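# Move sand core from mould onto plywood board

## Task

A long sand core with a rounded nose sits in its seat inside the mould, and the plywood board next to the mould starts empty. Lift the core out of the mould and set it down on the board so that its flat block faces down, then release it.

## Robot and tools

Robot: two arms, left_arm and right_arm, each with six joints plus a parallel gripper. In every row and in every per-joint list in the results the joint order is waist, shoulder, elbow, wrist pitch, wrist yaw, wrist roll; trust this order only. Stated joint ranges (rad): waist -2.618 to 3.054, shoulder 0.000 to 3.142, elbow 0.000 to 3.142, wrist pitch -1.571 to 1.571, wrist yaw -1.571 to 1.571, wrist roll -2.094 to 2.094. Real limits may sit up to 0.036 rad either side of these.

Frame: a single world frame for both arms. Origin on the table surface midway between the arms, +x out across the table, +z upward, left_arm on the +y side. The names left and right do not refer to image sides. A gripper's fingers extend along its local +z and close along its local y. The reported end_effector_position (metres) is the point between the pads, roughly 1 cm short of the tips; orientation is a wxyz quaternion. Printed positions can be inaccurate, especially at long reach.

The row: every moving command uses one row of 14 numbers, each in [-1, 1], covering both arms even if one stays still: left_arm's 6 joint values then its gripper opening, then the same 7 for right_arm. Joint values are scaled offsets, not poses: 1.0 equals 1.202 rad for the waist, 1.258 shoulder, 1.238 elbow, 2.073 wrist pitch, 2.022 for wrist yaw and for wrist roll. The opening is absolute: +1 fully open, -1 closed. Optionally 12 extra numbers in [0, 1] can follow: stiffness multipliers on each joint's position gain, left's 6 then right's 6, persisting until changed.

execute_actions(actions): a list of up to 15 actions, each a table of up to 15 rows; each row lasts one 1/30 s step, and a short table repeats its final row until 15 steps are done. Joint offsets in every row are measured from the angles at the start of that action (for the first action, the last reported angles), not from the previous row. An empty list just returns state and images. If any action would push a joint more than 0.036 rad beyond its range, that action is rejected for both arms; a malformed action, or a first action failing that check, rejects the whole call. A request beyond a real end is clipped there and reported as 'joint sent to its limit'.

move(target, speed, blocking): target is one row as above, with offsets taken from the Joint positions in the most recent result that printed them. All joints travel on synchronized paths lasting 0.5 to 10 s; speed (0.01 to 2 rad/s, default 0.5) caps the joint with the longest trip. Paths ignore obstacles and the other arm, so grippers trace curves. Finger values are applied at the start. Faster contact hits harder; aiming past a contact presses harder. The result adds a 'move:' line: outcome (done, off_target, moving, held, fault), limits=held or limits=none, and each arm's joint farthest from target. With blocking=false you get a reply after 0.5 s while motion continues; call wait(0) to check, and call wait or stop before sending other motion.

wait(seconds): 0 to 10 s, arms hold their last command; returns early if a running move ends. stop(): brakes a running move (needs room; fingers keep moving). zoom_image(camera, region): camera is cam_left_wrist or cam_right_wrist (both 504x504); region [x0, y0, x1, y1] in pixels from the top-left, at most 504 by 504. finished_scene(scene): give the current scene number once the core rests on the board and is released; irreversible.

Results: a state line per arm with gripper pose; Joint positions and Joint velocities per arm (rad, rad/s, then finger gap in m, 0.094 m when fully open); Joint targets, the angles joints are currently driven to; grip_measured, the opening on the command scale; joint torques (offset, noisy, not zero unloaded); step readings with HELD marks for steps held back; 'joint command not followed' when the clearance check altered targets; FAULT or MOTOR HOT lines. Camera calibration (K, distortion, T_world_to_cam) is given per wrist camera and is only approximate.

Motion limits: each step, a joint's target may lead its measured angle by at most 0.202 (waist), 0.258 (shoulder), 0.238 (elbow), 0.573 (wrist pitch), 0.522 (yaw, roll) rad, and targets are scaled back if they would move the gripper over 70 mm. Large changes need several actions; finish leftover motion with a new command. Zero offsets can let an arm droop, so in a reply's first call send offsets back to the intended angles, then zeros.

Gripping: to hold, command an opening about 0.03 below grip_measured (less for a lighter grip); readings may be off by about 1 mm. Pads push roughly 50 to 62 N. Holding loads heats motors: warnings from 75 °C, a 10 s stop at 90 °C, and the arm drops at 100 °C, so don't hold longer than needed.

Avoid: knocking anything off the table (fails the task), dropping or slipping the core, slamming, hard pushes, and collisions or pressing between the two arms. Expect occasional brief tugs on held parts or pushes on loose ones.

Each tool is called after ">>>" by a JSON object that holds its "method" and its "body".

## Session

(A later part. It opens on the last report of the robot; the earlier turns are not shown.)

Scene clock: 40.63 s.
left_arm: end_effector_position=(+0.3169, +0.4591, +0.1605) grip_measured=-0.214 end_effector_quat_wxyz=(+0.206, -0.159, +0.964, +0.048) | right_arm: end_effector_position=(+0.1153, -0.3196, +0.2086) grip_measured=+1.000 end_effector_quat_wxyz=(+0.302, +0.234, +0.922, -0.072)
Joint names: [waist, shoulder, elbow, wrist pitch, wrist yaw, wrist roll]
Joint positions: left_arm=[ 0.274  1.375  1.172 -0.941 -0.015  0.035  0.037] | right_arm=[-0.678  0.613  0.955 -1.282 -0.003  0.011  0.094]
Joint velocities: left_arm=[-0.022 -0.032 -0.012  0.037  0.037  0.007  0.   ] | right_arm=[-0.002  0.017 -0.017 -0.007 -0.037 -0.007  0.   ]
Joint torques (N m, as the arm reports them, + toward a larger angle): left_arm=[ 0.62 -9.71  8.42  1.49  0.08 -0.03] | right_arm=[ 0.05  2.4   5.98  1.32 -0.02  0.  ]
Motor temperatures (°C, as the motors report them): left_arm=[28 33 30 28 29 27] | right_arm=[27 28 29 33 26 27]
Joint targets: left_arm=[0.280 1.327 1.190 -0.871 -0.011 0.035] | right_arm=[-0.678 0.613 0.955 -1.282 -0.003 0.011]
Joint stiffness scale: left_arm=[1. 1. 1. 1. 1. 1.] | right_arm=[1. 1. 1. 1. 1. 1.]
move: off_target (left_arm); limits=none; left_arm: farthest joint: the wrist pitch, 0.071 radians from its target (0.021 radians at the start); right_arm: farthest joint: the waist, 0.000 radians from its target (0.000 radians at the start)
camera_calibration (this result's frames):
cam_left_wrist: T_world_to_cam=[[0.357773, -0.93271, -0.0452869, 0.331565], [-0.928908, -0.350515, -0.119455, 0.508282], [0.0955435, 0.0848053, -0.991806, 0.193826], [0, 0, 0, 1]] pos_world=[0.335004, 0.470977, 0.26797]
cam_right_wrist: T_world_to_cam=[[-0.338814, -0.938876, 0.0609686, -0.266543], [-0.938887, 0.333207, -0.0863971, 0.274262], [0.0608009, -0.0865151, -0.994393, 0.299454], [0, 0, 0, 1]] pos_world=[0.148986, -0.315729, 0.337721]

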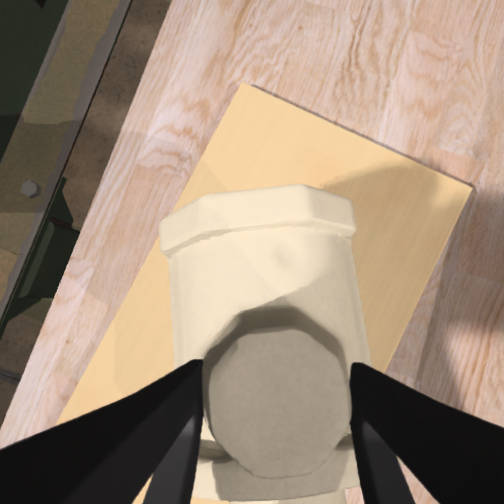

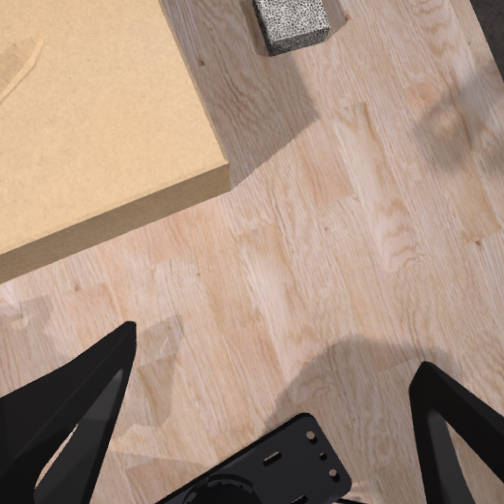

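>>> {"method": "move", "body": {"target": [0,-0.015,-0.285,0.31,0,0,-0.45,0,0,0,0,0,0,1], "speed": 0.35}}

Scene clock: 44.23 s.
left_arm: end_effector_position=(+0.3435, +0.4683, +0.0944) grip_measured=-0.214 end_effector_quat_wxyz=(+0.296, -0.156, +0.940, +0.064) | right_arm: end_effector_position=(+0.1153, -0.3196, +0.2086) grip_measured=+1.000 end_effector_quat_wxyz=(+0.302, +0.234, +0.922, -0.072)
Joint names: [waist, shoulder, elbow, wrist pitch, wrist yaw, wrist roll]
Joint positions: left_arm=[ 0.274  1.376  0.812 -0.391 -0.011  0.035  0.037] | right_arm=[-0.678  0.613  0.955 -1.282 -0.003  0.011  0.094]
Joint velocities: left_arm=[ 0.007 -0.002 -0.017 -0.022 -0.037 -0.022 -0.001] | right_arm=[-0.007  0.002 -0.002 -0.022 -0.037 -0.022  0.   ]
Joint torques (N m, as the arm reports them, + toward a larger angle): left_arm=[ 0.09 -7.49  7.75  2.01 -0.01 -0.06] | right_arm=[ 0.04  2.4   5.98  1.32 -0.02  0.  ]
Motor temperatures (°C, as the motors report them): left_arm=[28 33 30 28 29 27] | right_arm=[27 28 29 33 26 27]
Joint targets: left_arm=[0.274 1.357 0.819 -0.299 -0.015 0.035] | right_arm=[-0.678 0.613 0.955 -1.282 -0.003 0.011]
Joint stiffness scale: left_arm=[1. 1. 1. 1. 1. 1.] | right_arm=[1. 1. 1. 1. 1. 1.]
move: off_target (left_arm); limits=none; left_arm: farthest joint: the wrist pitch, 0.092 radians from its target (0.643 radians at the start); right_arm: farthest joint: the waist, 0.000 radians from its target (0.000 radians at the start)
camera_calibration (this result's frames):
cam_left_wrist: T_world_to_cam=[[0.363454, -0.930766, -0.0397045, 0.324233], [-0.891514, -0.335126, -0.304785, 0.525762], [0.270377, 0.146172, -0.951593, 0.0323126], [0, 0, 0, 1]] pos_world=[0.342144, 0.473258, 0.203866]
cam_right_wrist: T_world_to_cam=[[-0.338814, -0.938876, 0.0609686, -0.266543], [-0.938887, 0.333207, -0.0863971, 0.274262], [0.0608009, -0.0865151, -0.994393, 0.299454], [0, 0, 0, 1]] pos_world=[0.148986, -0.315729, 0.337721]

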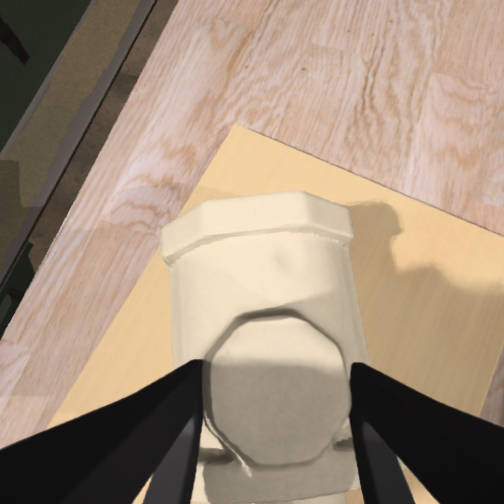

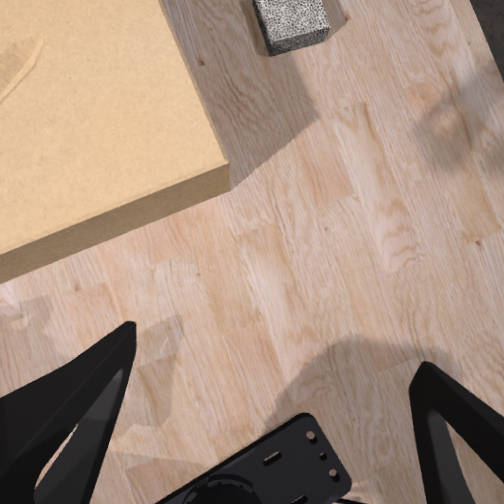

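>>> {"method": "move", "body": {"target": [-0.04,0,-0.06,0.08,0,0,-0.45,0,0,0,0,0,0,1], "speed": 0.15}}

Scene clock: 46.40 s.
left_arm: end_effector_position=(+0.3567, +0.4650, +0.0934) grip_measured=-0.214 end_effector_quat_wxyz=(+0.334, -0.143, +0.929, +0.073) | right_arm: end_effector_position=(+0.1153, -0.3196, +0.2086) grip_measured=+1.000 end_effector_quat_wxyz=(+0.302, +0.234, +0.922, -0.072)
Joint names: [waist, shoulder, elbow, wrist pitch, wrist yaw, wrist roll]
Joint positions: left_arm=[ 0.246  1.376  0.755 -0.252 -0.024  0.034  0.037] | right_arm=[-0.678  0.613  0.955 -1.282 -0.003  0.011  0.094]
Joint velocities: left_arm=[-0.007 -0.002 -0.002 -0.037 -0.051  0.081 -0.   ] | right_arm=[-0.002  0.002 -0.002  0.022 -0.007  0.095  0.   ]
Joint torques (N m, as the arm reports them, + toward a larger angle): left_arm=[-1.56 -5.88  5.82  1.49  0.18 -0.01] | right_arm=[ 0.03  2.38  6.01  1.32 -0.02  0.01]
Motor temperatures (°C, as the motors report them): left_arm=[28 32 30 29 29 27] | right_arm=[27 28 29 33 26 27]
Joint targets: left_arm=[0.226 1.376 0.737 -0.225 -0.011 0.034] | right_arm=[-0.678 0.613 0.955 -1.282 -0.003 0.011]
Joint stiffness scale: left_arm=[1. 1. 1. 1. 1. 1.] | right_arm=[1. 1. 1. 1. 1. 1.]
move: off_target (left_arm); limits=none; left_arm: farthest joint: the wrist pitch, 0.027 radians from its target (0.165 radians at the start); right_arm: farthest joint: the waist, 0.000 radians from its target (0.000 radians at the start)
camera_calibration (this result's frames):
cam_left_wrist: T_world_to_cam=[[0.348724, -0.935986, -0.0481876, 0.32488], [-0.872469, -0.30542, -0.381465, 0.522638], [0.342329, 0.175068, -0.923126, -0.0134355], [0, 0, 0, 1]] pos_world=[0.347291, 0.46606, 0.202621]
cam_right_wrist: T_world_to_cam=[[-0.338814, -0.938876, 0.0609686, -0.266543], [-0.938887, 0.333207, -0.0863971, 0.274262], [0.0608009, -0.0865151, -0.994393, 0.299454], [0, 0, 0, 1]] pos_world=[0.148986, -0.315729, 0.337721]

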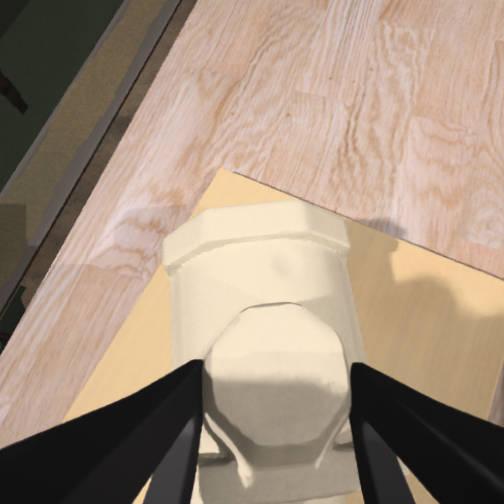

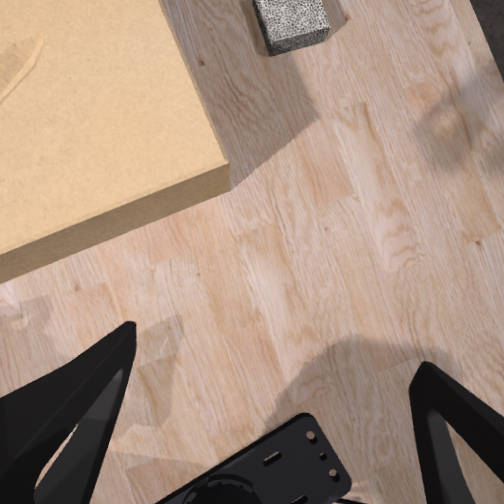

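Resting.

>>> {"method": "move", "body": {"target": [0,0,0,0,0,0,0.3,0,0,0,0,0,0,1]}}

>>> {"method": "move", "body": {"target": [0,0,0.5,-0.4,0,0,0.3,0,0,0,0,0,0,1], "speed": 0.8}}

Scene clock: 48.43 s.
left_arm: end_effector_position=(+0.3568, +0.4652, +0.0936) grip_measured=+0.298 end_effector_quat_wxyz=(+0.334, -0.143, +0.929, +0.074) | right_arm: end_effector_position=(+0.1153, -0.3196, +0.2086) grip_measured=+1.000 end_effector_quat_wxyz=(+0.302, +0.234, +0.922, -0.072)
Joint names: [waist, shoulder, elbow, wrist pitch, wrist yaw, wrist roll]
Joint positions: left_arm=[ 0.246  1.376  0.755 -0.251 -0.024  0.034  0.061] | right_arm=[-0.678  0.613  0.955 -1.282 -0.003  0.011  0.094]
Joint velocities: left_arm=[-0.012 -0.002  0.002 -0.007  0.022 -0.007  0.001] | right_arm=[ 0.012  0.002  0.002 -0.037  0.037  0.022  0.   ]
Joint torques (N m, as the arm reports them, + toward a larger angle): left_arm=[ 0.11 -5.84  7.19  1.19  0.03 -0.02] | right_arm=[ 0.04  2.4   6.01  1.32 -0.01  0.  ]
Motor temperatures (°C, as the motors report them): left_arm=[28 32 30 29 29 27] | right_arm=[27 28 29 33 26 27]
Joint targets: left_arm=[0.246 1.376 0.755 -0.252 -0.024 0.034] | right_arm=[-0.678 0.613 0.955 -1.282 -0.003 0.011]
Joint stiffness scale: left_arm=[1. 1. 1. 1. 1. 1.] | right_arm=[1. 1. 1. 1. 1. 1.]
move: done; limits=none; left_arm: farthest joint: the wrist pitch, 0.001 radians from its target (0.000 radians at the start); right_arm: farthest joint: the waist, 0.000 radians from its target (0.000 radians at the start)
camera_calibration (this result's frames):
cam_left_wrist: T_world_to_cam=[[0.349226, -0.93577, -0.0487424, 0.324792], [-0.871979, -0.305494, -0.382526, 0.522867], [0.343066, 0.17609, -0.922658, -0.0141364], [0, 0, 0, 1]] pos_world=[0.347353, 0.466153, 0.202798]
cam_right_wrist: T_world_to_cam=[[-0.338814, -0.938876, 0.0609686, -0.266543], [-0.938887, 0.333207, -0.0863971, 0.274262], [0.0608009, -0.0865151, -0.994393, 0.299454], [0, 0, 0, 1]] pos_world=[0.148986, -0.315729, 0.337721]

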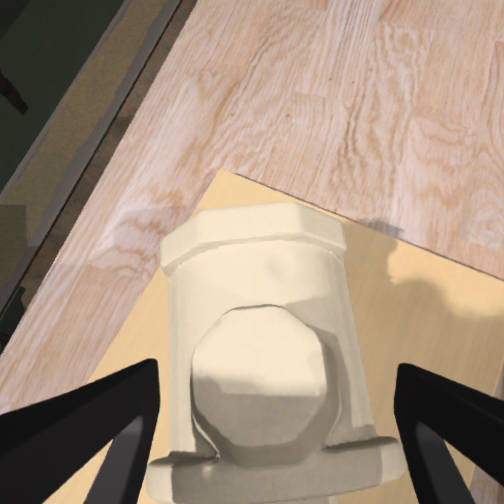

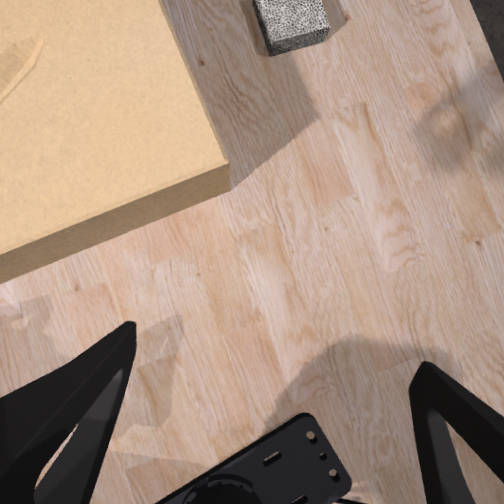

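Scene clock: 50.33 s.
left_arm: end_effector_position=(+0.3288, +0.4556, +0.2145) grip_measured=+0.298 end_effector_quat_wxyz=(+0.239, -0.147, +0.958, +0.056) | right_arm: end_effector_position=(+0.1153, -0.3196, +0.2086) grip_measured=+1.000 end_effector_quat_wxyz=(+0.302, +0.234, +0.922, -0.072)
Joint names: [waist, shoulder, elbow, wrist pitch, wrist yaw, wrist roll]
Joint positions: left_arm=[ 0.246  1.376  1.358 -1.056 -0.024  0.034  0.061] | right_arm=[-0.678  0.613  0.955 -1.282 -0.003  0.011  0.094]
Joint velocities: left_arm=[ 0.002 -0.007  0.007 -0.051  0.007  0.007 -0.001] | right_arm=[ 0.002 -0.017 -0.002 -0.022  0.037 -0.007  0.   ]
Joint torques (N m, as the arm reports them, + toward a larger angle): left_arm=[ 0.12 -5.67  8.14  0.64  0.02 -0.06] | right_arm=[ 0.05  2.4   5.97  1.32 -0.01  0.  ]
Motor temperatures (°C, as the motors report them): left_arm=[28 31 30 29 29 27] | right_arm=[27 28 29 33 26 27]
Joint targets: left_arm=[0.246 1.376 1.374 -1.080 -0.024 0.034] | right_arm=[-0.678 0.613 0.955 -1.282 -0.003 0.011]
Joint stiffness scale: left_arm=[1. 1. 1. 1. 1. 1.] | right_arm=[1. 1. 1. 1. 1. 1.]
move: off_target (left_arm); limits=none; left_arm: farthest joint: the wrist pitch, 0.024 radians from its target (0.829 radians at the start); right_arm: farthest joint: the waist, 0.000 radians from its target (0.000 radians at the start)
camera_calibration (this result's frames):
cam_left_wrist: T_world_to_cam=[[0.339462, -0.939133, -0.0528715, 0.337071], [-0.92688, -0.324402, -0.188827, 0.526812], [0.160182, 0.113105, -0.980586, 0.210029], [0, 0, 0, 1]] pos_world=[0.340226, 0.463698, 0.32325]
cam_right_wrist: T_world_to_cam=[[-0.338814, -0.938876, 0.0609686, -0.266543], [-0.938887, 0.333207, -0.0863971, 0.274262], [0.0608009, -0.0865151, -0.994393, 0.299454], [0, 0, 0, 1]] pos_world=[0.148986, -0.315729, 0.337721]

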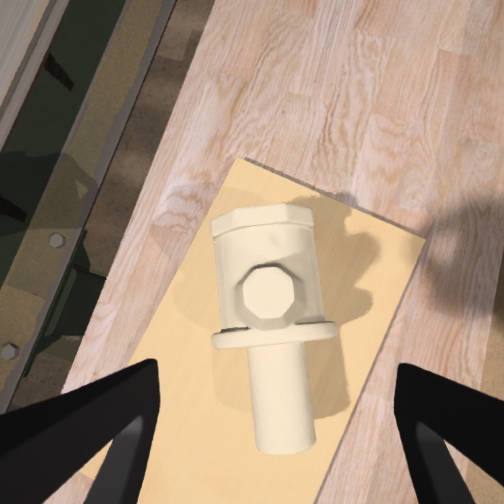

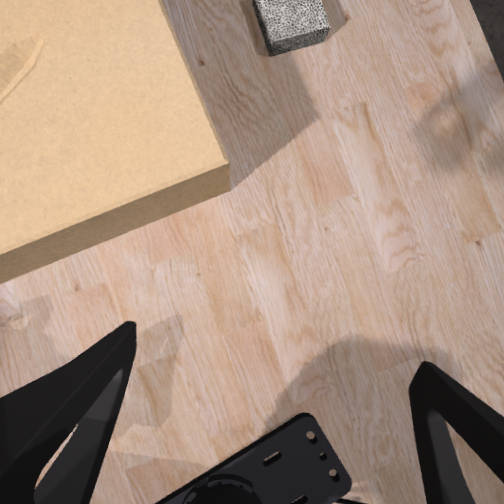

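>>> {"method": "finished_scene", "body": {"scene": 1}}

The scene is finished: the task was done.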